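# Swing a desktop 3-D printer's door fully open

## Task

Open the door of the 3-D printer, which sits unfastened on a desk, as far as it goes. The printer must finish upright and untilted, with every foot resting on the desk. The door must stay fully open with nothing from the robot holding it. At the end the robot must have released everything and moved away from the printer.

## Robot and tools

ROBOT. A LinearBot: a base that can drive forward, sideways or turn in place, with a column about 1.75 m high. A carriage rides up and down the column (lift_m, 0 to 1 m). It carries two identical arms, left and right, each with six joints and a two-finger gripper. The arm bases sit roughly 0.57 m + lift_m above the floor, and some carriage parts extend about 0.15 m under them. A hand reaches about 0.78 m from its shoulder but only about 0.38 m below its arm base. A hand is about 0.16 m long and 0.1 m wide, or 0.14 m with the fingers open. Parked arm joints 1 to 6 are 0, 0.05, 0.05, 1.45, 0, 0. With both arms parked the robot is about 0.95 m wide and 0.7 m long. The wheel motors here are weak, so the base stops on contact with little resistance.

CAMERAS. carriage_camera is fixed to the carriage, facing forward and tilted about 20 degrees down. left_wrist_camera and right_wrist_camera sit on the wrists and look out beyond the fingertips. Images are 504 by 504 pixels. Calibration data (intrinsics K, distortion D, and T_world_to_cam, where world means the base frame) is supplied, but it is only approximate, and wrist camera poses carry extra error from arm joint readings.

FRAMES. Base frame: origin on the floor below the base centre, x forward, y left, z up. The left_hand and right_hand readings are given in this frame; each is the point halfway between that gripper's finger pads. quat_wxyz rotates base axes into hand axes. The hand z axis runs along the fingers and the fingers open along hand y. A hand pointing straight up with joints 1, 5 and 6 at 0 reads (1, 0, 0, 0). The odometry frame is the base frame as it was when the scene began. base_odometry counts wheel rotation only, so wheel slip shows as movement. Heading is in radians, left positive, from -3.142 to 3.142. Hand readings may be off, more so at long reach.

execute_actions. Argument actions: a list holding one action or none; an empty list just reports state and images. An action may contain base, joints, or both, and they start at the same moment. base takes exactly one key, each a relative move from where the base last reported itself: translate_m (metres, forward positive, -2 to 2), strafe_m (metres, left positive, -2 to 2), or rotate_rad (radians, counter-clockwise positive, -6.3 to 6.3). joints is one dictionary of named absolute targets, one number per name, covering both arms: lift_m in metres 0 to 1; for each arm (left_ or right_ prefix) joint1_rad -2.617 to 3.054 (swing about vertical, 0 forward, positive left), joint2_rad 0 to 3.141 (shoulder: 0 upper arm back and level, 1.57 vertical, 3.14 forward and level), joint3_rad 0 to 3.141 (elbow: 0 folded, 3.14 straight), joint4_rad -1.57 to 1.57 (wrist pitch, positive lifts the fingertips), joint5_rad -1.57 to 1.57 (wrist yaw, positive turns the fingertips to the right, the opposite sense to joint 1), joint6_rad -2.094 to 2.094 (roll about the finger axis, positive clockwise looking from the forearm), gripper_m 0 to 0.093 (metres between the pads). Joints 1 to 3 move at up to 1.8 rad/s and joints 4 to 6 at up to 2.7 rad/s. Argument cameras: a list of camera names or all; omitted or null also means all, and [] gives no images. Any unknown key, camera name or out-of-range value rejects the whole call and nothing moves. A joint or base left out of an action may keep pushing toward its earlier target.

wait: seconds, 0 to 10; commands nothing new and returns state and images. zoom_image: camera plus region [x0, y0, x1, y1] in pixels of that camera's latest full image, origin top-left, at most 504 by 504. read_manual: optional section, only licences. finished_scene: scene, the number of the current scene; it ends the scene permanently and reports success, so only call it once the door is open, the printer settled, and the robot has let go and backed off.

RESULTS. base_status and joint_status describe how the last accepted action ended: done (for the base, wheels turned the commanded amount, slip included; tiny moves may stop short yet read done), off_target (resting away from target, possibly still pushing; normal for a gripper holding something), contact_stop or time_out (target dropped, holding in place), not_followed (a self-collision check withheld that arm's targets, shown as joint command not followed with a cause line; the targets may be retried on later actions), limit_stop_at_motor_heat. on_its_own lists uncommanded behaviour; held at gives the held target, not the position. motor_effort gives percent of maximum, positive toward higher joint values, with the peak in brackets; readings are biased and noisy. drive_wheels at rest clearly above its free-driving level means the base is still pressing on something. Joint torques and Motor temperatures lines are listed per arm in joint order. MOTOR HOT appears from 75 °C; at 90 °C that arm stops for 10 s, and at 100 °C it goes limp and falls; these are OVER-TEMPERATURE FAULT lines. ARM HIT means an arm struck the robot hard. The pictures line names the cameras in image order.

CAUTIONS. The robot can topple and cannot recover; risk rises with a high carriage, outstretched arms, loads, pulling, and sudden stops. Only images reveal a lean. Never let the arms strike or press on each other. If an arm is withheld, move that arm alone well away first, then the other in a later call. Arms have no contact stop and snap to targets once freed. Contact stops arrive late; after a blocked drive, reverse about 0.2 m (or turn back) and again if still pressed. The column can hit a desk edge the base slips under; reversing into one can tip the robot. Outstretched arms heat quickly, even empty. The robot keeps its last command while you think. Pull the door gently so the loose printer does not slide or tip, and avoid drops, slams and hard pushes.

Each tool is called after "Emit:" as a command line: name --argument value for each argument, lists and objects as JSON in quotes; but a table of rows of numbers goes row by row, as --pt "numbers of a row", without its own name.

## Session

Emit:
execute_actions --actions '[]'

Scene clock: 0.00 s.
Joint torques (N m, as the arm reports them, + toward a larger angle): no reading
Motor temperatures (°C, as the motors report them): left_arm=[22 21 23 22 21 23] | right_arm=[24 23 23 21 22 22]
base_odometry: x=+0.000 y=+0.000 heading=+0.000 (m, m, rad; odometry frame)
base_status: not commanded
joint_positions: lift_m=+0.300 left_joint1_rad=-0.013 left_joint2_rad=+0.023 left_joint3_rad=+0.038 left_joint4_rad=+1.446 left_joint5_rad=-0.002 left_joint6_rad=+0.024 left_gripper_m=+0.094 right_joint1_rad=+0.002 right_joint2_rad=+0.040 right_joint3_rad=+0.073 right_joint4_rad=+1.438 right_joint5_rad=-0.057 right_joint6_rad=-0.036 right_gripper_m=+0.094
joint_status: not commanded
motor_effort: lift_m=+31 drive_wheels=-2 (%)
left_hand: x=+0.3057 y=+0.3286 z=+1.2739 quat_wxyz=(+0.998, +0.000, +0.055, +0.006) (m; base frame)
right_hand: x=+0.3022 y=-0.3187 z=+1.2827 quat_wxyz=(+0.998, -0.030, +0.049, -0.016) (m; base frame)
pictures: carriage_camera, left_wrist_camera, right_wrist_camera
Images, in order (width x height): carriage_camera 504x504, left_wrist_camera 504x504, right_wrist_camera 504x504.

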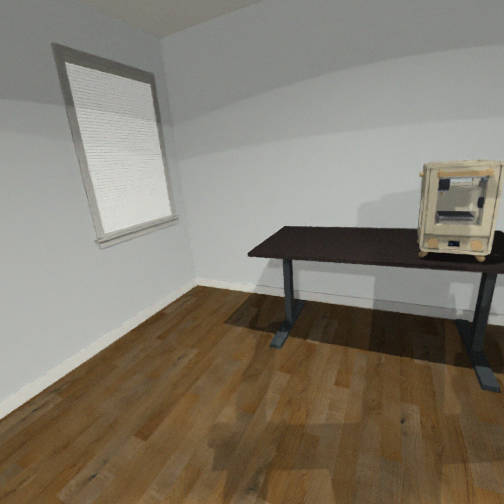

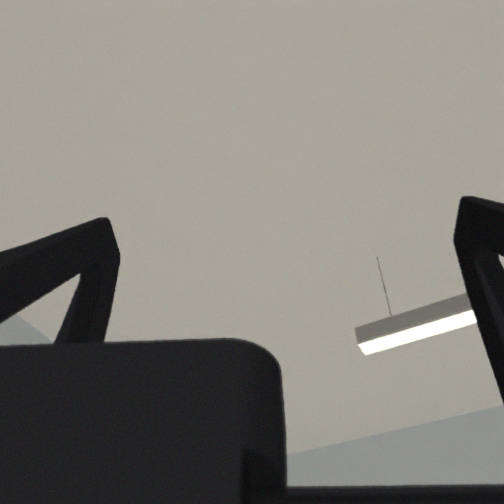

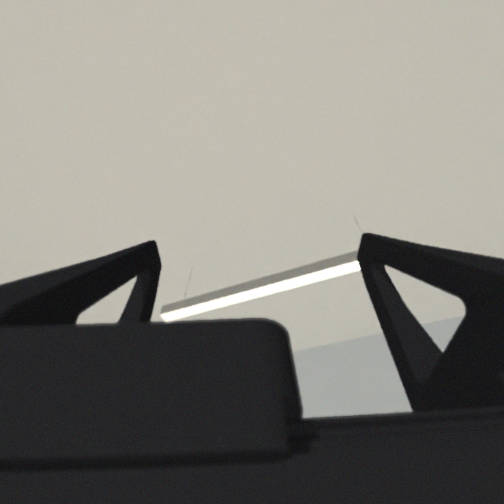

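Emit:
zoom_image --camera "carriage_camera" --region '[380, 140, 504, 280]'

Region (380, 140, 504, 280) of carriage_camera's 504x504 image, scaled by 3.600, with more detail than that image has; it fills the left 446 columns of this view, and the rest is white.

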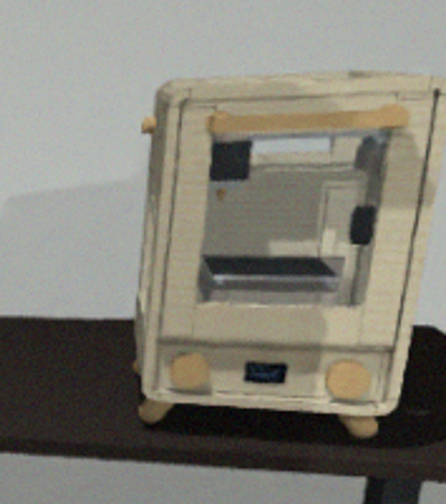

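Emit:
execute_actions --actions '[{"base": {"rotate_rad": -0.36}}]' --cameras '[]'

Emit:
execute_actions --actions '[{"base": {"translate_m": 0.65}}]' --cameras '["carriage_camera"]'

Scene clock: 6.60 s.
Joint torques (N m, as the arm reports them, + toward a larger angle): left_arm=[-0.14  3.48  5.82 -0.16  0.02 -0.12] | right_arm=[-0.65  3.45  6.89 -0.23  0.02  0.01]
Motor temperatures (°C, as the motors report them): left_arm=[22 21 23 22 21 23] | right_arm=[24 24 24 21 22 22]
base_odometry: x=+0.000 y=+0.000 heading=-0.359 (m, m, rad; odometry frame)
base_status: done
joint_positions: lift_m=+0.300 left_joint1_rad=-0.013 left_joint2_rad=+0.023 left_joint3_rad=+0.038 left_joint4_rad=+1.446 left_joint5_rad=-0.002 left_joint6_rad=+0.024 left_gripper_m=+0.094 right_joint1_rad=+0.002 right_joint2_rad=+0.040 right_joint3_rad=+0.073 right_joint4_rad=+1.438 right_joint5_rad=-0.057 right_joint6_rad=-0.036 right_gripper_m=+0.094
joint_status: not commanded
motor_effort: lift_m=+31(31) drive_wheels=+10(23) (%)
left_hand: x=+0.3057 y=+0.3286 z=+1.2739 quat_wxyz=(+0.998, +0.000, +0.055, +0.006) (m; base frame)
right_hand: x=+0.3022 y=-0.3187 z=+1.2827 quat_wxyz=(+0.998, -0.030, +0.049, -0.016) (m; base frame)
pictures: none
No camera images: the call's "cameras" was empty. Leave "cameras" out to get every camera's image.

Scene clock: 10.20 s.
Joint torques (N m, as the arm reports them, + toward a larger angle): left_arm=[-0.15  3.32  5.87 -0.23  0.02 -0.12] | right_arm=[-0.53  3.32  6.72 -0.16  0.02  0.02]
Motor temperatures (°C, as the motors report them): left_arm=[22 21 24 22 21 23] | right_arm=[24 24 25 21 22 22]
base_odometry: x=+0.608 y=-0.229 heading=-0.360 (m, m, rad; odometry frame)
base_status: done
joint_positions: lift_m=+0.300 left_joint1_rad=-0.013 left_joint2_rad=+0.023 left_joint3_rad=+0.038 left_joint4_rad=+1.446 left_joint5_rad=-0.002 left_joint6_rad=+0.024 left_gripper_m=+0.094 right_joint1_rad=+0.002 right_joint2_rad=+0.040 right_joint3_rad=+0.073 right_joint4_rad=+1.438 right_joint5_rad=-0.057 right_joint6_rad=-0.036 right_gripper_m=+0.094
joint_status: not commanded
motor_effort: lift_m=+31(31) drive_wheels=-6(38) (%)
left_hand: x=+0.3056 y=+0.3286 z=+1.2739 quat_wxyz=(+0.998, +0.000, +0.055, +0.006) (m; base frame)
right_hand: x=+0.3022 y=-0.3187 z=+1.2827 quat_wxyz=(+0.998, -0.030, +0.049, -0.016) (m; base frame)
pictures: carriage_camera
Images, in order (width x height): carriage_camera 504x504.

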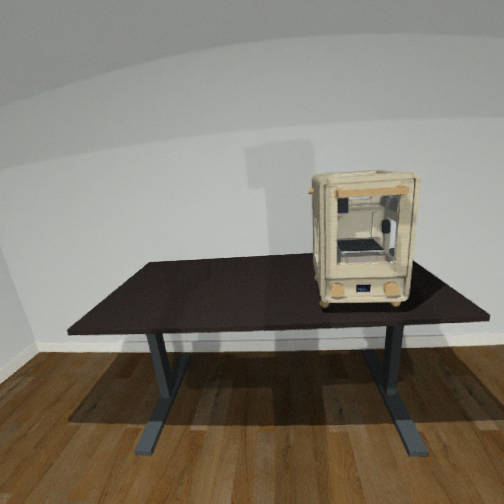

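Emit:
zoom_image --camera "carriage_camera" --region '[280, 150, 460, 330]'

Region (280, 150, 460, 330) of carriage_camera's 504x504 image, scaled by 2.800, with more detail than that image has.

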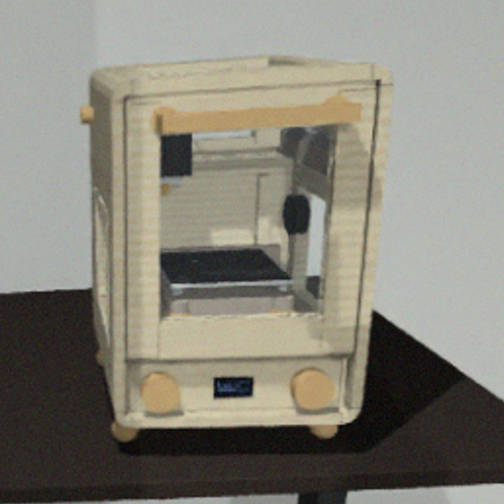

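Emit:
execute_actions --actions '[{"base": {"translate_m": 0.25}, "joints": {"lift_m": 0.35, "right_joint2_rad": 1.487, "right_joint3_rad": 0.599, "right_joint4_rad": 0.888, "right_joint5_rad": 0, "right_joint6_rad": 1.57, "right_joint1_rad": 0}}]'

Scene clock: 23.80 s.
Joint torques (N m, as the arm reports them, + toward a larger angle): left_arm=[-0.16  3.48  5.84 -0.22  0.02 -0.11] | right_arm=[-0.85 -5.83  8.43  2.45  0.07 -0.01]
Motor temperatures (°C, as the motors report them): left_arm=[22 22 24 22 21 23] | right_arm=[24 24 26 21 22 22]
base_odometry: x=+0.842 y=-0.318 heading=-0.361 (m, m, rad; odometry frame)
base_status: done
joint_positions: lift_m=+0.350 left_joint1_rad=-0.013 left_joint2_rad=+0.023 left_joint3_rad=+0.038 left_joint4_rad=+1.447 left_joint5_rad=-0.002 left_joint6_rad=+0.024 left_gripper_m=+0.094 right_joint1_rad=+0.002 right_joint2_rad=+1.482 right_joint3_rad=+0.596 right_joint4_rad=+0.888 right_joint5_rad=-0.010 right_joint6_rad=+1.565 right_gripper_m=+0.094
joint_status: all done
motor_effort: lift_m=+33(41) drive_wheels=-7(39) (%)
left_hand: x=+0.3055 y=+0.3286 z=+1.3232 quat_wxyz=(+0.998, +0.000, +0.054, +0.006) (m; base frame)
right_hand: x=+0.7224 y=-0.3259 z=+1.1205 quat_wxyz=(+0.499, +0.495, +0.504, +0.502) (m; base frame)
pictures: carriage_camera, left_wrist_camera, right_wrist_camera
camera_calibration (this result's frames):
carriage_camera: T_world_to_cam=[[0.0593889, -0.994326, -0.0882491, 0.100977], [-0.3241, 0.0644094, -0.943828, 1.29068], [0.944157, 0.0846545, -0.318436, 0.254718], [0, 0, 0, 1]] pos_world=[0.171818, -0.00429053, 1.3082]
left_wrist_camera: T_world_to_cam=[[0.0968653, -0.994751, 0.0329901, 0.259965], [0.758193, 0.0522757, -0.649931, 0.613992], [0.644795, 0.0879687, 0.759277, -1.10324], [0, 0, 0, 1]] pos_world=[0.220661, 0.323555, 1.22814]
right_wrist_camera: T_world_to_cam=[[-0.067616, 0.0301815, -0.997255, 1.17799], [-0.562462, 0.824413, 0.0630866, 0.605278], [0.824054, 0.565184, -0.0387675, -0.24918], [0, 0, 0, 1]] pos_world=[0.625435, -0.393719, 1.12691]
Images, in order (width x height): carriage_camera 504x504, left_wrist_camera 504x504, right_wrist_camera 504x504.

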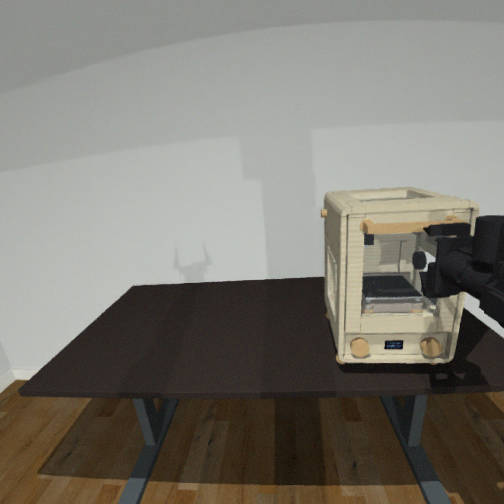

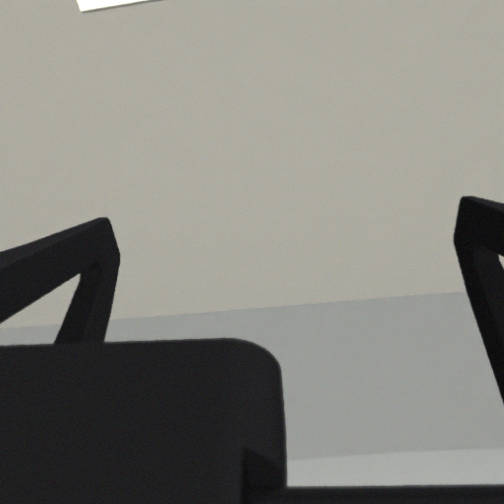

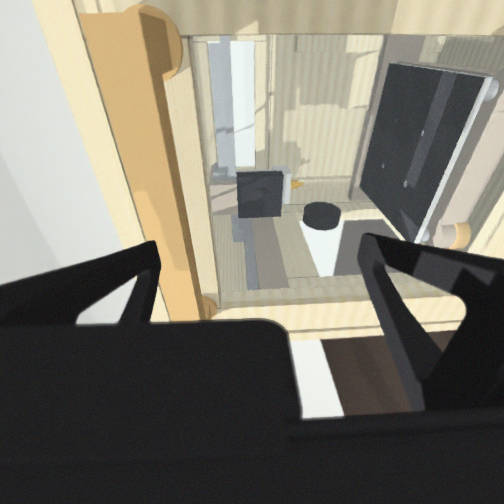

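Emit:
zoom_image --camera "carriage_camera" --region '[304, 170, 504, 370]'

Region (304, 170, 504, 370) of carriage_camera's 504x504 image, scaled by 2.520, with more detail than that image has.

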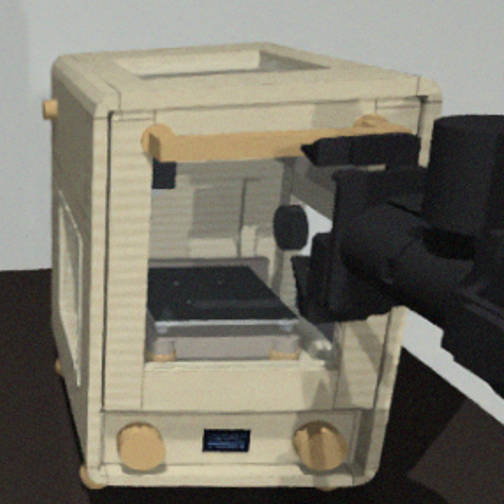

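Emit:
execute_actions --actions '[{"joints": {"lift_m": 0.395}}]' --cameras '["carriage_camera", "right_wrist_camera"]'

Scene clock: 30.17 s.
Joint torques (N m, as the arm reports them, + toward a larger angle): left_arm=[-0.13  3.51  5.87 -0.25  0.02 -0.11] | right_arm=[-0.98 -5.68  8.39  2.39  0.04  0.01]
Motor temperatures (°C, as the motors report them): left_arm=[22 22 25 22 21 23] | right_arm=[24 25 27 23 22 22]
base_odometry: x=+0.842 y=-0.318 heading=-0.361 (m, m, rad; odometry frame)
base_status: not commanded
joint_positions: lift_m=+0.395 left_joint1_rad=-0.013 left_joint2_rad=+0.023 left_joint3_rad=+0.038 left_joint4_rad=+1.447 left_joint5_rad=-0.002 left_joint6_rad=+0.024 left_gripper_m=+0.094 right_joint1_rad=+0.002 right_joint2_rad=+1.482 right_joint3_rad=+0.596 right_joint4_rad=+0.895 right_joint5_rad=-0.010 right_joint6_rad=+1.565 right_gripper_m=+0.094
joint_status: all done
motor_effort: lift_m=+32(40) drive_wheels=-5(7) (%)
left_hand: x=+0.3055 y=+0.3286 z=+1.3683 quat_wxyz=(+0.998, +0.000, +0.054, +0.006) (m; base frame)
right_hand: x=+0.7224 y=-0.3259 z=+1.1674 quat_wxyz=(+0.501, +0.493, +0.502, +0.504) (m; base frame)
pictures: carriage_camera, right_wrist_camera
camera_calibration (this result's frames):
carriage_camera: T_world_to_cam=[[0.0593889, -0.994326, -0.0882491, 0.104952], [-0.3241, 0.0644094, -0.943828, 1.33319], [0.944157, 0.0846545, -0.318436, 0.269061], [0, 0, 0, 1]] pos_world=[0.171818, -0.00429053, 1.35324]
right_wrist_camera: T_world_to_cam=[[-0.0600055, 0.0301966, -0.997741, 1.21985], [-0.562927, 0.824412, 0.058806, 0.607645], [0.824325, 0.565184, -0.0324708, -0.2549], [0, 0, 0, 1]] pos_world=[0.625378, -0.393719, 1.17309]
Images, in order (width x height): carriage_camera 504x504, right_wrist_camera 504x504.

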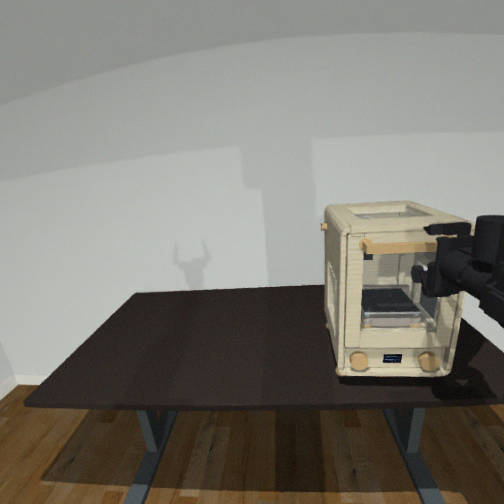

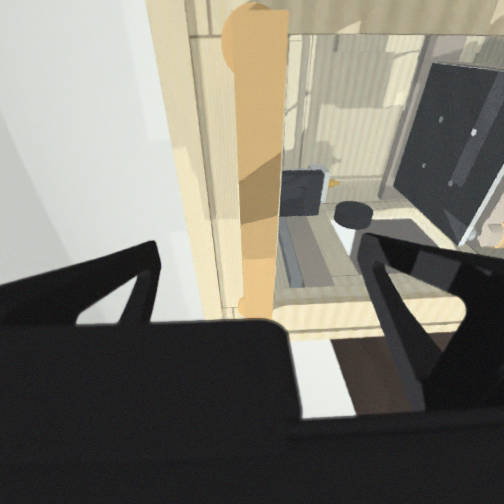

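Emit:
execute_actions --actions '[{"base": {"translate_m": 0.04}}]' --cameras '["carriage_camera", "right_wrist_camera"]'

Scene clock: 34.10 s.
Joint torques (N m, as the arm reports them, + toward a larger angle): left_arm=[-0.15  3.54  5.77 -0.22  0.02 -0.12] | right_arm=[-0.71 -6.03  8.38  2.36  0.03  0.01]
Motor temperatures (°C, as the motors report them): left_arm=[22 22 25 22 21 23] | right_arm=[24 25 27 24 22 22]
base_odometry: x=+0.880 y=-0.332 heading=-0.361 (m, m, rad; odometry frame)
base_status: done
joint_positions: lift_m=+0.395 left_joint1_rad=-0.013 left_joint2_rad=+0.023 left_joint3_rad=+0.038 left_joint4_rad=+1.446 left_joint5_rad=-0.002 left_joint6_rad=+0.024 left_gripper_m=+0.094 right_joint1_rad=+0.002 right_joint2_rad=+1.482 right_joint3_rad=+0.596 right_joint4_rad=+0.895 right_joint5_rad=-0.010 right_joint6_rad=+1.565 right_gripper_m=+0.094
joint_status: not commanded
motor_effort: lift_m=+32(32) drive_wheels=-6(39) (%)
left_hand: x=+0.3056 y=+0.3286 z=+1.3683 quat_wxyz=(+0.998, +0.000, +0.055, +0.006) (m; base frame)
right_hand: x=+0.7224 y=-0.3260 z=+1.1673 quat_wxyz=(+0.501, +0.493, +0.502, +0.504) (m; base frame)
pictures: carriage_camera, right_wrist_camera
camera_calibration (this result's frames):
carriage_camera: T_world_to_cam=[[0.0593889, -0.994326, -0.0882491, 0.104952], [-0.3241, 0.0644094, -0.943828, 1.33319], [0.944157, 0.0846545, -0.318436, 0.269061], [0, 0, 0, 1]] pos_world=[0.171818, -0.00429053, 1.35324]
right_wrist_camera: T_world_to_cam=[[-0.0603746, 0.0302222, -0.997718, 1.22001], [-0.56259, 0.824626, 0.0590229, 0.607279], [0.824528, 0.56487, -0.0327838, -0.254751], [0, 0, 0, 1]] pos_world=[0.625356, -0.393748, 1.17303]
Images, in order (width x height): carriage_camera 504x504, right_wrist_camera 504x504.

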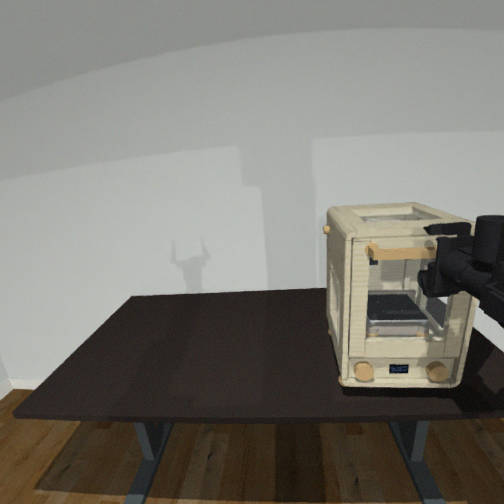

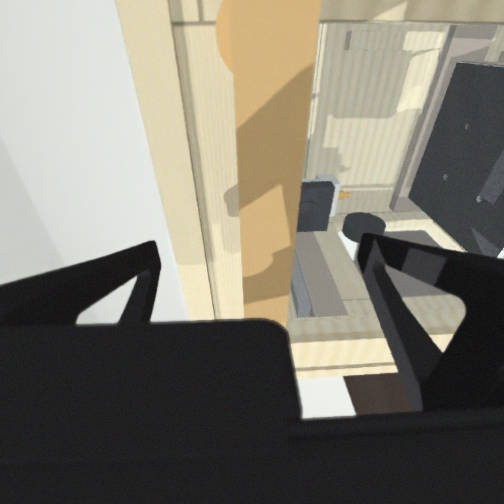

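Emit:
execute_actions --actions '[{"base": {"translate_m": 0.012}}]' --cameras '[]'

Emit:
execute_actions --actions '[{"joints": {"right_gripper_m": 0.0}}]' --cameras '["carriage_camera", "right_wrist_camera"]'

Scene clock: 36.37 s.
Joint torques (N m, as the arm reports them, + toward a larger angle): left_arm=[-0.15  3.51  5.74 -0.24  0.02 -0.11] | right_arm=[-0.78 -5.73  8.34  2.4   0.04 -0.01]
Motor temperatures (°C, as the motors report them): left_arm=[22 22 25 22 21 23] | right_arm=[24 25 27 24 22 22]
base_odometry: x=+0.891 y=-0.336 heading=-0.362 (m, m, rad; odometry frame)
base_status: done
joint_positions: lift_m=+0.395 left_joint1_rad=-0.013 left_joint2_rad=+0.023 left_joint3_rad=+0.038 left_joint4_rad=+1.446 left_joint5_rad=-0.002 left_joint6_rad=+0.024 left_gripper_m=+0.094 right_joint1_rad=+0.002 right_joint2_rad=+1.482 right_joint3_rad=+0.596 right_joint4_rad=+0.895 right_joint5_rad=-0.010 right_joint6_rad=+1.565 right_gripper_m=+0.094
joint_status: not commanded
motor_effort: lift_m=+32(32) drive_wheels=-6(33) (%)
left_hand: x=+0.3056 y=+0.3286 z=+1.3683 quat_wxyz=(+0.998, +0.000, +0.055, +0.006) (m; base frame)
right_hand: x=+0.7224 y=-0.3260 z=+1.1673 quat_wxyz=(+0.501, +0.493, +0.502, +0.504) (m; base frame)
pictures: none
No camera images: the call's "cameras" was empty. Leave "cameras" out to get every camera's image.

Scene clock: 37.10 s.
Joint torques (N m, as the arm reports them, + toward a larger angle): left_arm=[-0.15  3.49  5.8  -0.27  0.02 -0.11] | right_arm=[-0.78 -5.8   8.32  2.39  0.05 -0.03]
Motor temperatures (°C, as the motors report them): left_arm=[22 22 25 22 21 23] | right_arm=[24 25 27 24 22 22]
base_odometry: x=+0.891 y=-0.336 heading=-0.362 (m, m, rad; odometry frame)
base_status: not commanded
joint_positions: lift_m=+0.395 left_joint1_rad=-0.013 left_joint2_rad=+0.023 left_joint3_rad=+0.038 left_joint4_rad=+1.446 left_joint5_rad=-0.002 left_joint6_rad=+0.024 left_gripper_m=+0.094 right_joint1_rad=+0.002 right_joint2_rad=+1.482 right_joint3_rad=+0.596 right_joint4_rad=+0.891 right_joint5_rad=-0.010 right_joint6_rad=+1.567 right_gripper_m=+0.017
joint_status: right_gripper_m off_target (ended at +0.017, target +0.000)
motor_effort: lift_m=+32(32) drive_wheels=-7(6) (%)
left_hand: x=+0.3056 y=+0.3286 z=+1.3683 quat_wxyz=(+0.998, +0.000, +0.055, +0.006) (m; base frame)
right_hand: x=+0.7224 y=-0.3260 z=+1.1664 quat_wxyz=(+0.499, +0.495, +0.503, +0.503) (m; base frame)
pictures: carriage_camera, right_wrist_camera
camera_calibration (this result's frames):
carriage_camera: T_world_to_cam=[[0.0593889, -0.994326, -0.0882491, 0.104952], [-0.3241, 0.0644094, -0.943828, 1.33319], [0.944157, 0.0846545, -0.318436, 0.269061], [0, 0, 0, 1]] pos_world=[0.171818, -0.00429053, 1.35324]
right_wrist_camera: T_world_to_cam=[[-0.064191, 0.0321428, -0.99742, 1.22211], [-0.562053, 0.824718, 0.0627493, 0.602687], [0.824607, 0.56463, -0.0348735, -0.252448], [0, 0, 0, 1]] pos_world=[0.625361, -0.393789, 1.17233]
Images, in order (width x height): carriage_camera 504x504, right_wrist_camera 504x504.

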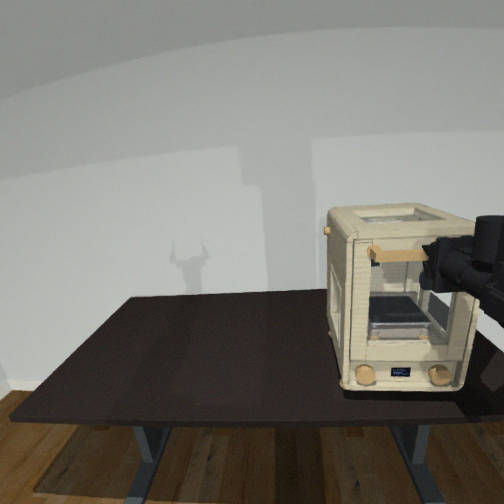

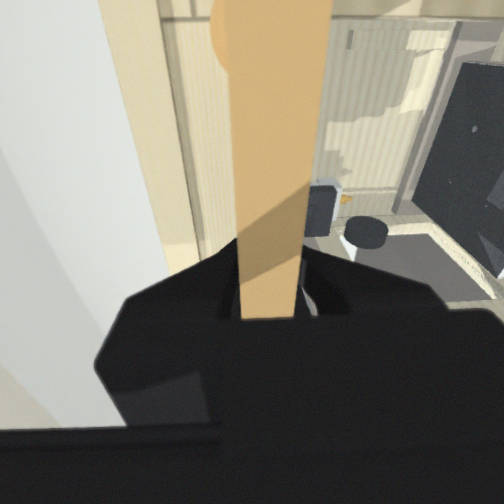

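Emit:
execute_actions --actions '[{"base": {"translate_m": -0.047}, "joints": {"lift_m": 0.342, "right_joint4_rad": 1.06, "right_gripper_m": 0.0}}]' --cameras '["carriage_camera", "right_wrist_camera"]'

Scene clock: 48.33 s.
Joint torques (N m, as the arm reports them, + toward a larger angle): left_arm=[-0.14  3.49  5.89 -0.25  0.02 -0.11] | right_arm=[-1.04 -5.78  6.78  2.54  0.11  0.1 ]
Motor temperatures (°C, as the motors report them): left_arm=[22 22 26 22 21 23] | right_arm=[24 26 28 26 22 22]
base_odometry: x=+0.847 y=-0.320 heading=-0.361 (m, m, rad; odometry frame)
base_status: done
joint_positions: lift_m=+0.342 left_joint1_rad=-0.013 left_joint2_rad=+0.023 left_joint3_rad=+0.038 left_joint4_rad=+1.445 left_joint5_rad=-0.002 left_joint6_rad=+0.024 left_gripper_m=+0.094 right_joint1_rad=+0.005 right_joint2_rad=+1.482 right_joint3_rad=+0.613 right_joint4_rad=+1.046 right_joint5_rad=-0.017 right_joint6_rad=+1.556 right_gripper_m=+0.017
joint_status: right_gripper_m off_target (ended at +0.017, target +0.000); the others done
motor_effort: lift_m=+28(28) drive_wheels=+9(38) (%)
left_hand: x=+0.3059 y=+0.3286 z=+1.3155 quat_wxyz=(+0.998, +0.000, +0.055, +0.006) (m; base frame)
right_hand: x=+0.7212 y=-0.3233 z=+1.1590 quat_wxyz=(+0.541, +0.445, +0.463, +0.543) (m; base frame)
pictures: carriage_camera, right_wrist_camera
camera_calibration (this result's frames):
carriage_camera: T_world_to_cam=[[0.0593889, -0.994326, -0.0882491, 0.100303], [-0.3241, 0.0644094, -0.943828, 1.28347], [0.944157, 0.0846545, -0.318436, 0.252285], [0, 0, 0, 1]] pos_world=[0.171818, -0.00429053, 1.30056]
right_wrist_camera: T_world_to_cam=[[0.106702, 0.0216969, -0.994054, 1.08405], [-0.57169, 0.819317, -0.0434821, 0.728514], [0.813502, 0.57293, 0.0998263, -0.398687], [0, 0, 0, 1]] pos_world=[0.625147, -0.391985, 1.14908]
Images, in order (width x height): carriage_camera 504x504, right_wrist_camera 504x504.

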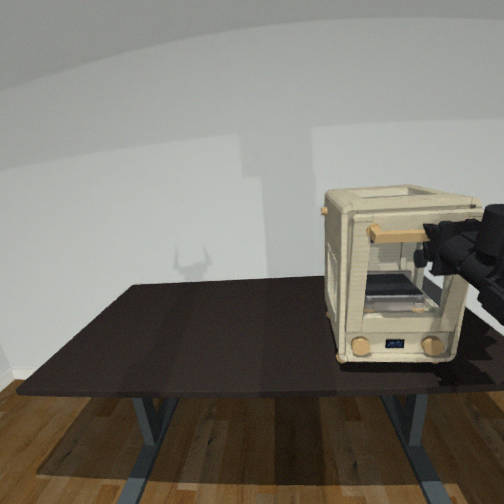

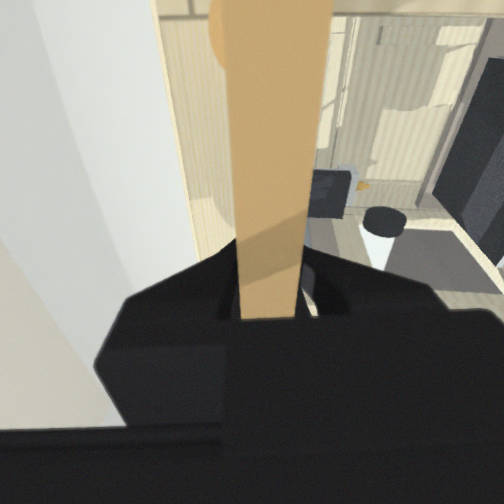

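Emit:
execute_actions --actions '[{"base": {"translate_m": -0.039}, "joints": {"lift_m": 0.282, "right_joint4_rad": 1.24, "right_gripper_m": 0.0}}]' --cameras '["carriage_camera"]'

Emit:
execute_actions --actions '[{"base": {"translate_m": -0.026}, "joints": {"lift_m": 0.217, "right_joint4_rad": 1.41, "right_gripper_m": 0.0}}]' --cameras '["carriage_camera", "right_wrist_camera"]'

Scene clock: 51.03 s.
Joint torques (N m, as the arm reports them, + toward a larger angle): left_arm=[-0.16  3.66  5.71 -0.19  0.03 -0.12] | right_arm=[-1.57 -5.56  6.56  2.36  0.2   0.2 ]
Motor temperatures (°C, as the motors report them): left_arm=[22 22 26 22 21 23] | right_arm=[24 26 28 26 22 22]
base_odometry: x=+0.811 y=-0.306 heading=-0.360 (m, m, rad; odometry frame)
base_status: done
joint_positions: lift_m=+0.282 left_joint1_rad=-0.013 left_joint2_rad=+0.023 left_joint3_rad=+0.038 left_joint4_rad=+1.444 left_joint5_rad=-0.002 left_joint6_rad=+0.024 left_gripper_m=+0.094 right_joint1_rad=+0.009 right_joint2_rad=+1.480 right_joint3_rad=+0.613 right_joint4_rad=+1.220 right_joint5_rad=-0.028 right_joint6_rad=+1.540 right_gripper_m=+0.017
joint_status: right_gripper_m off_target (ended at +0.017, target +0.000); the others done
motor_effort: lift_m=+29(29) drive_wheels=+10(34) (%)
left_hand: x=+0.3062 y=+0.3286 z=+1.2555 quat_wxyz=(+0.998, +0.000, +0.056, +0.006) (m; base frame)
right_hand: x=+0.7095 y=-0.3198 z=+1.1413 quat_wxyz=(+0.581, +0.388, +0.420, +0.579) (m; base frame)
pictures: carriage_camera
camera_calibration (this result's frames):
carriage_camera: T_world_to_cam=[[0.0593889, -0.994326, -0.0882491, 0.095004], [-0.3241, 0.0644094, -0.943828, 1.22679], [0.944157, 0.0846545, -0.318436, 0.233165], [0, 0, 0, 1]] pos_world=[0.171818, -0.00429053, 1.24051]
Images, in order (width x height): carriage_camera 504x504.

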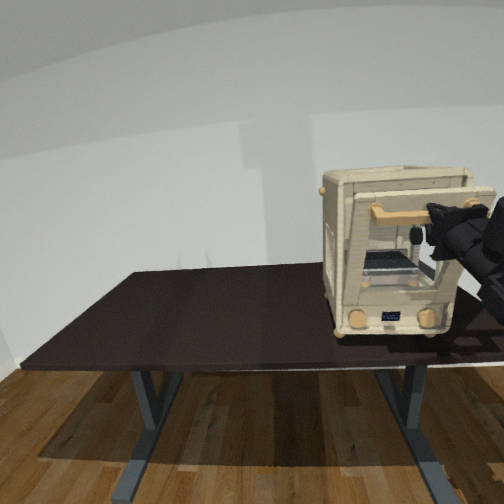

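Scene clock: 51.97 s.
Joint torques (N m, as the arm reports them, + toward a larger angle): left_arm=[-0.14  3.44  5.9  -0.21  0.02 -0.11] | right_arm=[-1.7  -5.28  6.35  2.04  0.26  0.34]
Motor temperatures (°C, as the motors report them): left_arm=[22 22 26 22 21 23] | right_arm=[24 26 28 26 22 22]
base_odometry: x=+0.786 y=-0.297 heading=-0.360 (m, m, rad; odometry frame)
base_status: done
joint_positions: lift_m=+0.217 left_joint1_rad=-0.013 left_joint2_rad=+0.023 left_joint3_rad=+0.038 left_joint4_rad=+1.444 left_joint5_rad=-0.002 left_joint6_rad=+0.024 left_gripper_m=+0.094 right_joint1_rad=+0.012 right_joint2_rad=+1.480 right_joint3_rad=+0.613 right_joint4_rad=+1.399 right_joint5_rad=-0.039 right_joint6_rad=+1.525 right_gripper_m=+0.017
joint_status: right_gripper_m off_target (ended at +0.017, target +0.000); the others done
motor_effort: lift_m=+29(30) drive_wheels=-6(27) (%)
left_hand: x=+0.3062 y=+0.3286 z=+1.1905 quat_wxyz=(+0.998, +0.000, +0.056, +0.006) (m; base frame)
right_hand: x=+0.6907 y=-0.3171 z=+1.1158 quat_wxyz=(+0.617, +0.328, +0.373, +0.610) (m; base frame)
pictures: carriage_camera, right_wrist_camera
camera_calibration (this result's frames):
carriage_camera: T_world_to_cam=[[0.0593889, -0.994326, -0.0882491, 0.0892686], [-0.3241, 0.0644094, -0.943828, 1.16545], [0.944157, 0.0846545, -0.318436, 0.212469], [0, 0, 0, 1]] pos_world=[0.171818, -0.00429053, 1.17552]
right_wrist_camera: T_world_to_cam=[[0.447029, -0.00644647, -0.894496, 0.689176], [-0.528345, 0.805006, -0.269845, 0.922245], [0.721814, 0.593232, 0.356455, -0.589648], [0, 0, 0, 1]] pos_world=[0.604798, -0.388172, 1.07551]
Images, in order (width x height): carriage_camera 504x504, right_wrist_camera 504x504.

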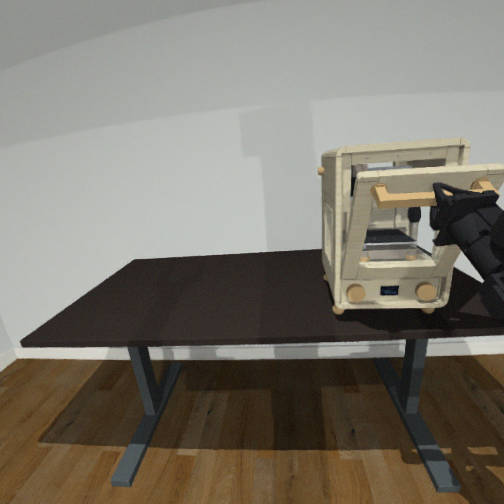

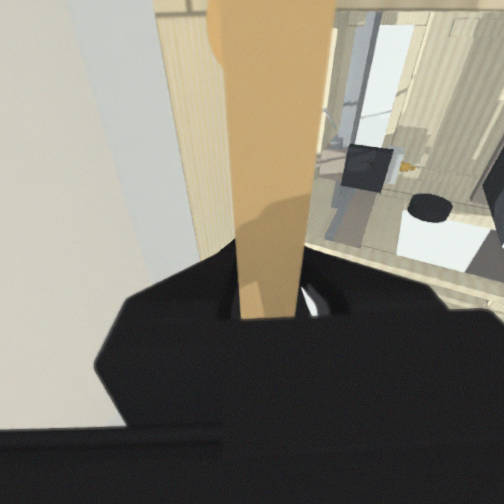

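Emit:
execute_actions --actions '[{"base": {"translate_m": -0.013}, "joints": {"lift_m": 0.16, "right_joint4_rad": 1.56, "right_gripper_m": 0.0}}]' --cameras '["carriage_camera"]'

Emit:
execute_actions --actions '[{"joints": {"right_gripper_m": 0.04}}]' --cameras '["carriage_camera", "right_wrist_camera"]'

Scene clock: 57.27 s.
Joint torques (N m, as the arm reports them, + toward a larger angle): left_arm=[-0.16  3.35  5.87 -0.29  0.02 -0.11] | right_arm=[-1.78 -5.15  6.47  1.79  0.33  0.44]
Motor temperatures (°C, as the motors report them): left_arm=[22 22 26 22 21 23] | right_arm=[24 26 28 26 22 22]
base_odometry: x=+0.774 y=-0.292 heading=-0.360 (m, m, rad; odometry frame)
base_status: done
joint_positions: lift_m=+0.160 left_joint1_rad=-0.013 left_joint2_rad=+0.023 left_joint3_rad=+0.038 left_joint4_rad=+1.444 left_joint5_rad=-0.002 left_joint6_rad=+0.024 left_gripper_m=+0.094 right_joint1_rad=+0.013 right_joint2_rad=+1.480 right_joint3_rad=+0.610 right_joint4_rad=+1.552 right_joint5_rad=-0.046 right_joint6_rad=+1.512 right_gripper_m=+0.017
joint_status: right_gripper_m off_target (ended at +0.017, target +0.000); the others done
motor_effort: lift_m=+29(30) drive_wheels=-4(14) (%)
left_hand: x=+0.3062 y=+0.3286 z=+1.1335 quat_wxyz=(+0.998, +0.000, +0.056, +0.006) (m; base frame)
right_hand: x=+0.6692 y=-0.3156 z=+1.0884 quat_wxyz=(+0.646, +0.278, +0.329, +0.631) (m; base frame)
pictures: carriage_camera
camera_calibration (this result's frames):
carriage_camera: T_world_to_cam=[[0.0593889, -0.994326, -0.0882491, 0.0842378], [-0.3241, 0.0644094, -0.943828, 1.11165], [0.944157, 0.0846545, -0.318436, 0.194316], [0, 0, 0, 1]] pos_world=[0.171818, -0.00429053, 1.11852]
Images, in order (width x height): carriage_camera 504x504.

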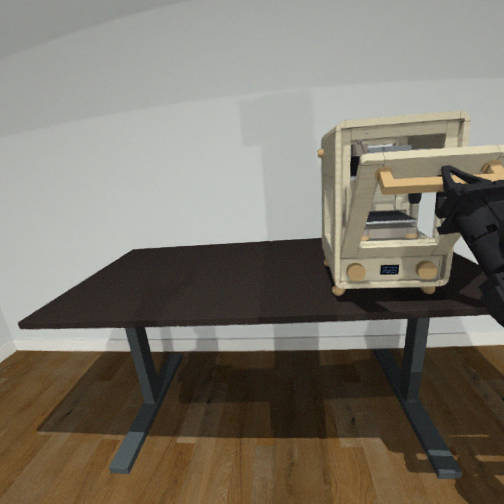

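Scene clock: 57.90 s.
Joint torques (N m, as the arm reports them, + toward a larger angle): left_arm=[-0.15  3.59  5.88 -0.26  0.02 -0.11] | right_arm=[-1.43 -5.23  6.89  1.85  0.18  0.02]
Motor temperatures (°C, as the motors report them): left_arm=[22 22 26 22 21 23] | right_arm=[24 26 28 26 22 22]
base_odometry: x=+0.774 y=-0.292 heading=-0.360 (m, m, rad; odometry frame)
base_status: not commanded
joint_positions: lift_m=+0.160 left_joint1_rad=-0.013 left_joint2_rad=+0.023 left_joint3_rad=+0.038 left_joint4_rad=+1.444 left_joint5_rad=-0.002 left_joint6_rad=+0.024 left_gripper_m=+0.094 right_joint1_rad=+0.009 right_joint2_rad=+1.480 right_joint3_rad=+0.606 right_joint4_rad=+1.546 right_joint5_rad=-0.028 right_joint6_rad=+1.559 right_gripper_m=+0.040
joint_status: all done
motor_effort: lift_m=+29(28) drive_wheels=-5(3) (%)
left_hand: x=+0.3062 y=+0.3286 z=+1.1335 quat_wxyz=(+0.998, +0.000, +0.056, +0.006) (m; base frame)
right_hand: x=+0.6703 y=-0.3201 z=+1.0859 quat_wxyz=(+0.633, +0.295, +0.319, +0.640) (m; base frame)
pictures: carriage_camera, right_wrist_camera
camera_calibration (this result's frames):
carriage_camera: T_world_to_cam=[[0.0593889, -0.994326, -0.0882491, 0.0842378], [-0.3241, 0.0644094, -0.943828, 1.11165], [0.944157, 0.0846545, -0.318436, 0.194316], [0, 0, 0, 1]] pos_world=[0.171818, -0.00429053, 1.11852]
right_wrist_camera: T_world_to_cam=[[0.566428, 0.0286262, -0.823614, 0.52577], [-0.494398, 0.811383, -0.311814, 0.930714], [0.65934, 0.583813, 0.473743, -0.650989], [0, 0, 0, 1]] pos_world=[0.591555, -0.39016, 1.03164]
Images, in order (width x height): carriage_camera 504x504, right_wrist_camera 504x504.

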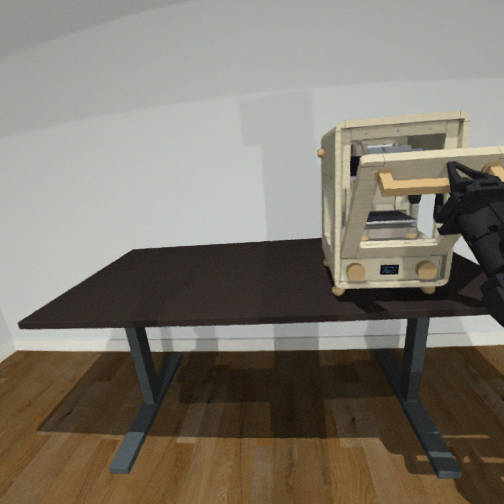

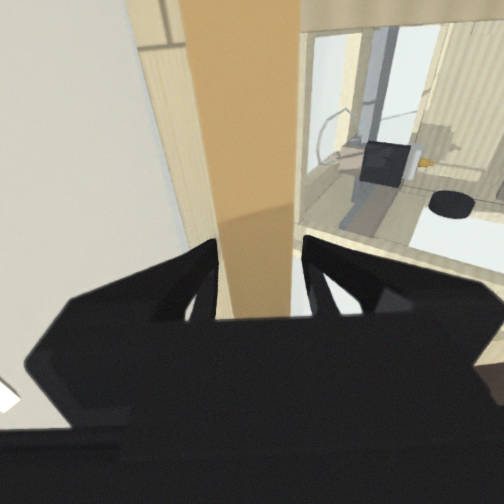

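Emit:
execute_actions --actions '[]' --cameras '["carriage_camera", "right_wrist_camera"]'

Scene clock: 59.03 s.
Joint torques (N m, as the arm reports them, + toward a larger angle): left_arm=[-0.14  3.52  5.87 -0.21  0.02 -0.12] | right_arm=[-1.45 -5.22  6.76  1.9   0.17  0.04]
Motor temperatures (°C, as the motors report them): left_arm=[22 22 26 22 21 23] | right_arm=[24 26 28 26 22 22]
base_odometry: x=+0.774 y=-0.292 heading=-0.360 (m, m, rad; odometry frame)
base_status: not commanded
joint_positions: lift_m=+0.160 left_joint1_rad=-0.013 left_joint2_rad=+0.023 left_joint3_rad=+0.038 left_joint4_rad=+1.444 left_joint5_rad=-0.002 left_joint6_rad=+0.024 left_gripper_m=+0.094 right_joint1_rad=+0.009 right_joint2_rad=+1.480 right_joint3_rad=+0.606 right_joint4_rad=+1.546 right_joint5_rad=-0.028 right_joint6_rad=+1.560 right_gripper_m=+0.040
joint_status: all done
motor_effort: lift_m=+28(28) drive_wheels=-5(3) (%)
left_hand: x=+0.3062 y=+0.3286 z=+1.1335 quat_wxyz=(+0.998, +0.000, +0.056, +0.006) (m; base frame)
right_hand: x=+0.6703 y=-0.3201 z=+1.0859 quat_wxyz=(+0.633, +0.295, +0.319, +0.641) (m; base frame)
pictures: carriage_camera, right_wrist_camera
camera_calibration (this result's frames):
carriage_camera: T_world_to_cam=[[0.0593889, -0.994326, -0.0882491, 0.0842378], [-0.3241, 0.0644094, -0.943828, 1.11165], [0.944157, 0.0846545, -0.318436, 0.194316], [0, 0, 0, 1]] pos_world=[0.171818, -0.00429053, 1.11852]
right_wrist_camera: T_world_to_cam=[[0.566393, 0.0293865, -0.823611, 0.526035], [-0.494792, 0.811334, -0.311317, 0.930422], [0.659076, 0.583844, 0.474074, -0.651161], [0, 0, 0, 1]] pos_world=[0.591587, -0.390165, 1.0316]
Images, in order (width x height): carriage_camera 504x504, right_wrist_camera 504x504.

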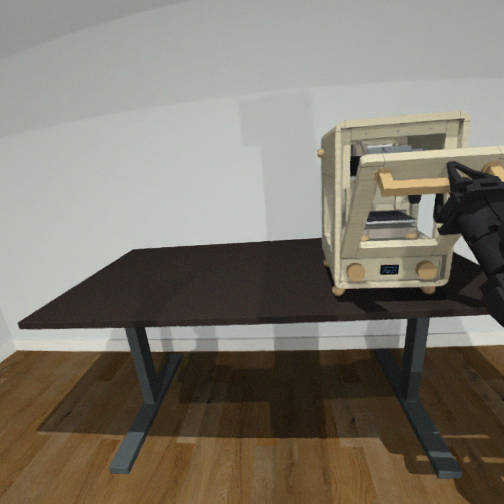

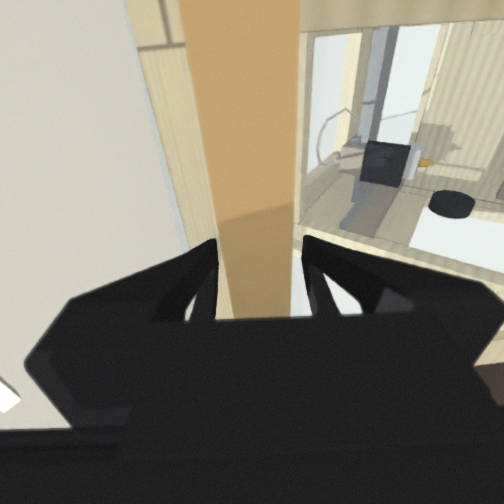

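Emit:
execute_actions --actions '[{"base": {"translate_m": -0.031}, "joints": {"lift_m": 0.119, "right_gripper_m": 0.04}}]' --cameras '["carriage_camera", "right_wrist_camera"]'

Emit:
execute_actions --actions '[{"base": {"translate_m": -0.025}, "joints": {"lift_m": 0.071, "right_gripper_m": 0.04}}]' --cameras '["carriage_camera", "right_wrist_camera"]'

Scene clock: 61.13 s.
Joint torques (N m, as the arm reports them, + toward a larger angle): left_arm=[-0.16  3.54  5.8  -0.26  0.01 -0.11] | right_arm=[-1.47 -5.22  6.7   1.99  0.13  0.03]
Motor temperatures (°C, as the motors report them): left_arm=[22 22 26 22 21 23] | right_arm=[24 26 28 26 22 22]
base_odometry: x=+0.745 y=-0.281 heading=-0.360 (m, m, rad; odometry frame)
base_status: done
joint_positions: lift_m=+0.119 left_joint1_rad=-0.013 left_joint2_rad=+0.023 left_joint3_rad=+0.038 left_joint4_rad=+1.444 left_joint5_rad=-0.002 left_joint6_rad=+0.024 left_gripper_m=+0.094 right_joint1_rad=+0.009 right_joint2_rad=+1.481 right_joint3_rad=+0.606 right_joint4_rad=+1.537 right_joint5_rad=-0.024 right_joint6_rad=+1.562 right_gripper_m=+0.040
joint_status: all done
motor_effort: lift_m=+28(30) drive_wheels=+6(18) (%)
left_hand: x=+0.3063 y=+0.3286 z=+1.0924 quat_wxyz=(+0.998, +0.000, +0.056, +0.006) (m; base frame)
right_hand: x=+0.6718 y=-0.3207 z=+1.0431 quat_wxyz=(+0.632, +0.299, +0.321, +0.639) (m; base frame)
pictures: carriage_camera, right_wrist_camera
camera_calibration (this result's frames):
carriage_camera: T_world_to_cam=[[0.0593889, -0.994326, -0.0882491, 0.0806167], [-0.3241, 0.0644094, -0.943828, 1.07292], [0.944157, 0.0846545, -0.318436, 0.18125], [0, 0, 0, 1]] pos_world=[0.171818, -0.00429053, 1.07748]
right_wrist_camera: T_world_to_cam=[[0.558806, 0.0314563, -0.828701, 0.500998], [-0.496402, 0.813174, -0.303865, 0.912165], [0.66432, 0.581171, 0.470021, -0.631617], [0, 0, 0, 1]] pos_world=[0.592435, -0.390431, 0.989226]
Images, in order (width x height): carriage_camera 504x504, right_wrist_camera 504x504.

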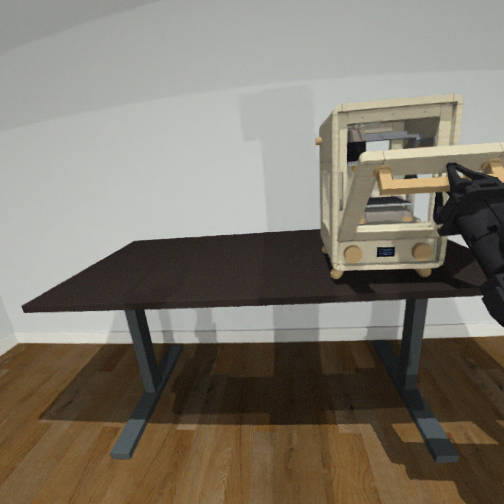

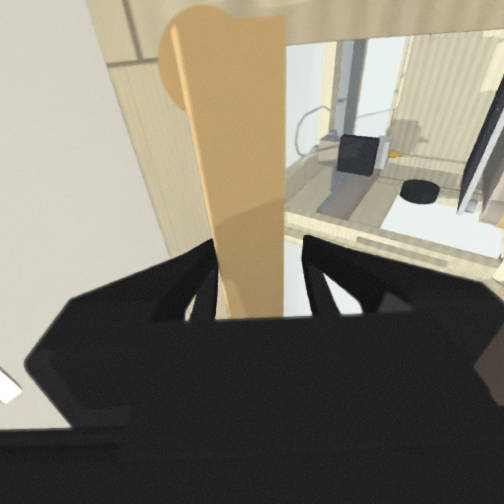

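Scene clock: 62.07 s.
Joint torques (N m, as the arm reports them, + toward a larger angle): left_arm=[-0.14  3.66  5.82 -0.25  0.03 -0.11] | right_arm=[-1.53 -5.09  7.41  1.98  0.16  0.02]
Motor temperatures (°C, as the motors report them): left_arm=[22 22 26 22 21 23] | right_arm=[24 26 28 26 22 22]
base_odometry: x=+0.722 y=-0.272 heading=-0.361 (m, m, rad; odometry frame)
base_status: done
joint_positions: lift_m=+0.071 left_joint1_rad=-0.013 left_joint2_rad=+0.023 left_joint3_rad=+0.038 left_joint4_rad=+1.443 left_joint5_rad=-0.002 left_joint6_rad=+0.024 left_gripper_m=+0.094 right_joint1_rad=+0.009 right_joint2_rad=+1.481 right_joint3_rad=+0.599 right_joint4_rad=+1.543 right_joint5_rad=-0.026 right_joint6_rad=+1.562 right_gripper_m=+0.040
joint_status: all done
motor_effort: lift_m=+29(29) drive_wheels=-5(27) (%)
left_hand: x=+0.3064 y=+0.3286 z=+1.0444 quat_wxyz=(+0.998, +0.000, +0.056, +0.006) (m; base frame)
right_hand: x=+0.6710 y=-0.3205 z=+0.9931 quat_wxyz=(+0.631, +0.300, +0.322, +0.639) (m; base frame)
pictures: carriage_camera, right_wrist_camera
camera_calibration (this result's frames):
carriage_camera: T_world_to_cam=[[0.0593889, -0.994326, -0.0882491, 0.0763814], [-0.3241, 0.0644094, -0.943828, 1.02763], [0.944157, 0.0846545, -0.318436, 0.165967], [0, 0, 0, 1]] pos_world=[0.171818, -0.00429053, 1.02949]
right_wrist_camera: T_world_to_cam=[[0.556877, 0.0313326, -0.830003, 0.462517], [-0.498073, 0.812284, -0.30351, 0.896903], [0.664689, 0.58242, 0.467949, -0.605594], [0, 0, 0, 1]] pos_world=[0.591689, -0.390322, 0.939497]
Images, in order (width x height): carriage_camera 504x504, right_wrist_camera 504x504.

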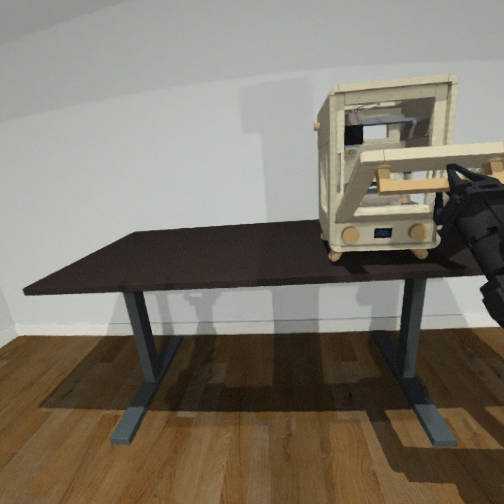

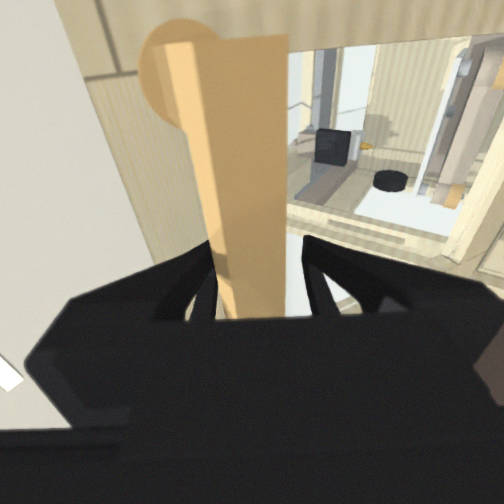

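Emit:
execute_actions --actions '[{"joints": {"lift_m": 0.005, "right_gripper_m": 0.04}}]' --cameras '["carriage_camera", "right_wrist_camera"]'

Scene clock: 63.80 s.
Joint torques (N m, as the arm reports them, + toward a larger angle): left_arm=[-0.14  3.6   5.82 -0.25  0.02 -0.11] | right_arm=[-1.38 -3.2   7.48  1.53  0.14  0.1 ]
Motor temperatures (°C, as the motors report them): left_arm=[22 22 26 22 21 23] | right_arm=[24 26 29 26 22 22]
base_odometry: x=+0.722 y=-0.272 heading=-0.361 (m, m, rad; odometry frame)
base_status: not commanded
joint_positions: lift_m=+0.005 left_joint1_rad=-0.013 left_joint2_rad=+0.023 left_joint3_rad=+0.038 left_joint4_rad=+1.443 left_joint5_rad=-0.002 left_joint6_rad=+0.024 left_gripper_m=+0.094 right_joint1_rad=+0.009 right_joint2_rad=+1.456 right_joint3_rad=+0.599 right_joint4_rad=+1.571 right_joint5_rad=-0.026 right_joint6_rad=+1.554 right_gripper_m=+0.040
joint_status: all done
motor_effort: lift_m=+28(29) drive_wheels=-11(12) (%)
left_hand: x=+0.3064 y=+0.3286 z=+0.9785 quat_wxyz=(+0.998, +0.000, +0.056, +0.006) (m; base frame)
right_hand: x=+0.6598 y=-0.3205 z=+0.9418 quat_wxyz=(+0.642, +0.281, +0.306, +0.645) (m; base frame)
pictures: carriage_camera, right_wrist_camera
camera_calibration (this result's frames):
carriage_camera: T_world_to_cam=[[0.0593889, -0.994326, -0.0882491, 0.0705593], [-0.3241, 0.0644094, -0.943828, 0.965358], [0.944157, 0.0846545, -0.318436, 0.144959], [0, 0, 0, 1]] pos_world=[0.171818, -0.00429053, 0.963518]
right_wrist_camera: T_world_to_cam=[[0.600707, 0.0244843, -0.799094, 0.365975], [-0.47747, 0.812678, -0.334031, 0.891037], [0.641228, 0.582198, 0.499872, -0.588743], [0, 0, 0, 1]] pos_world=[0.583118, -0.390322, 0.884378]
Images, in order (width x height): carriage_camera 504x504, right_wrist_camera 504x504.

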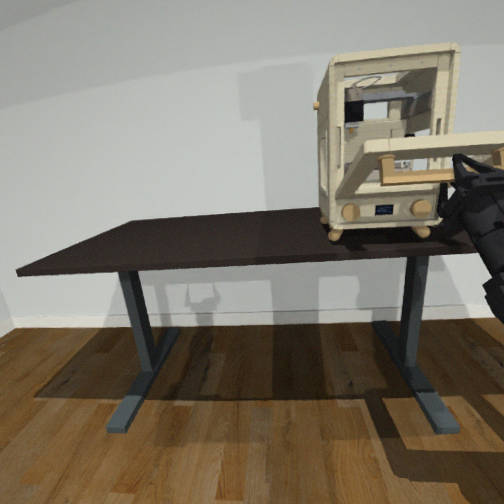

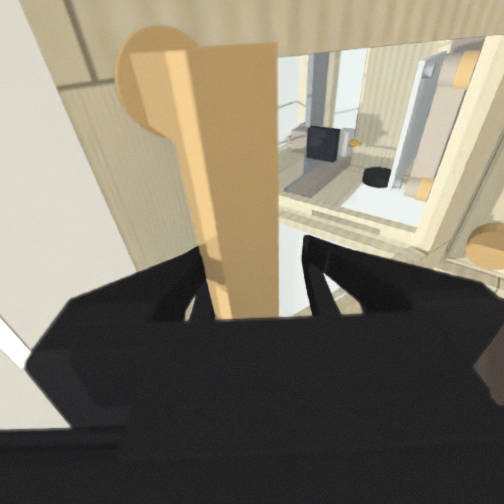

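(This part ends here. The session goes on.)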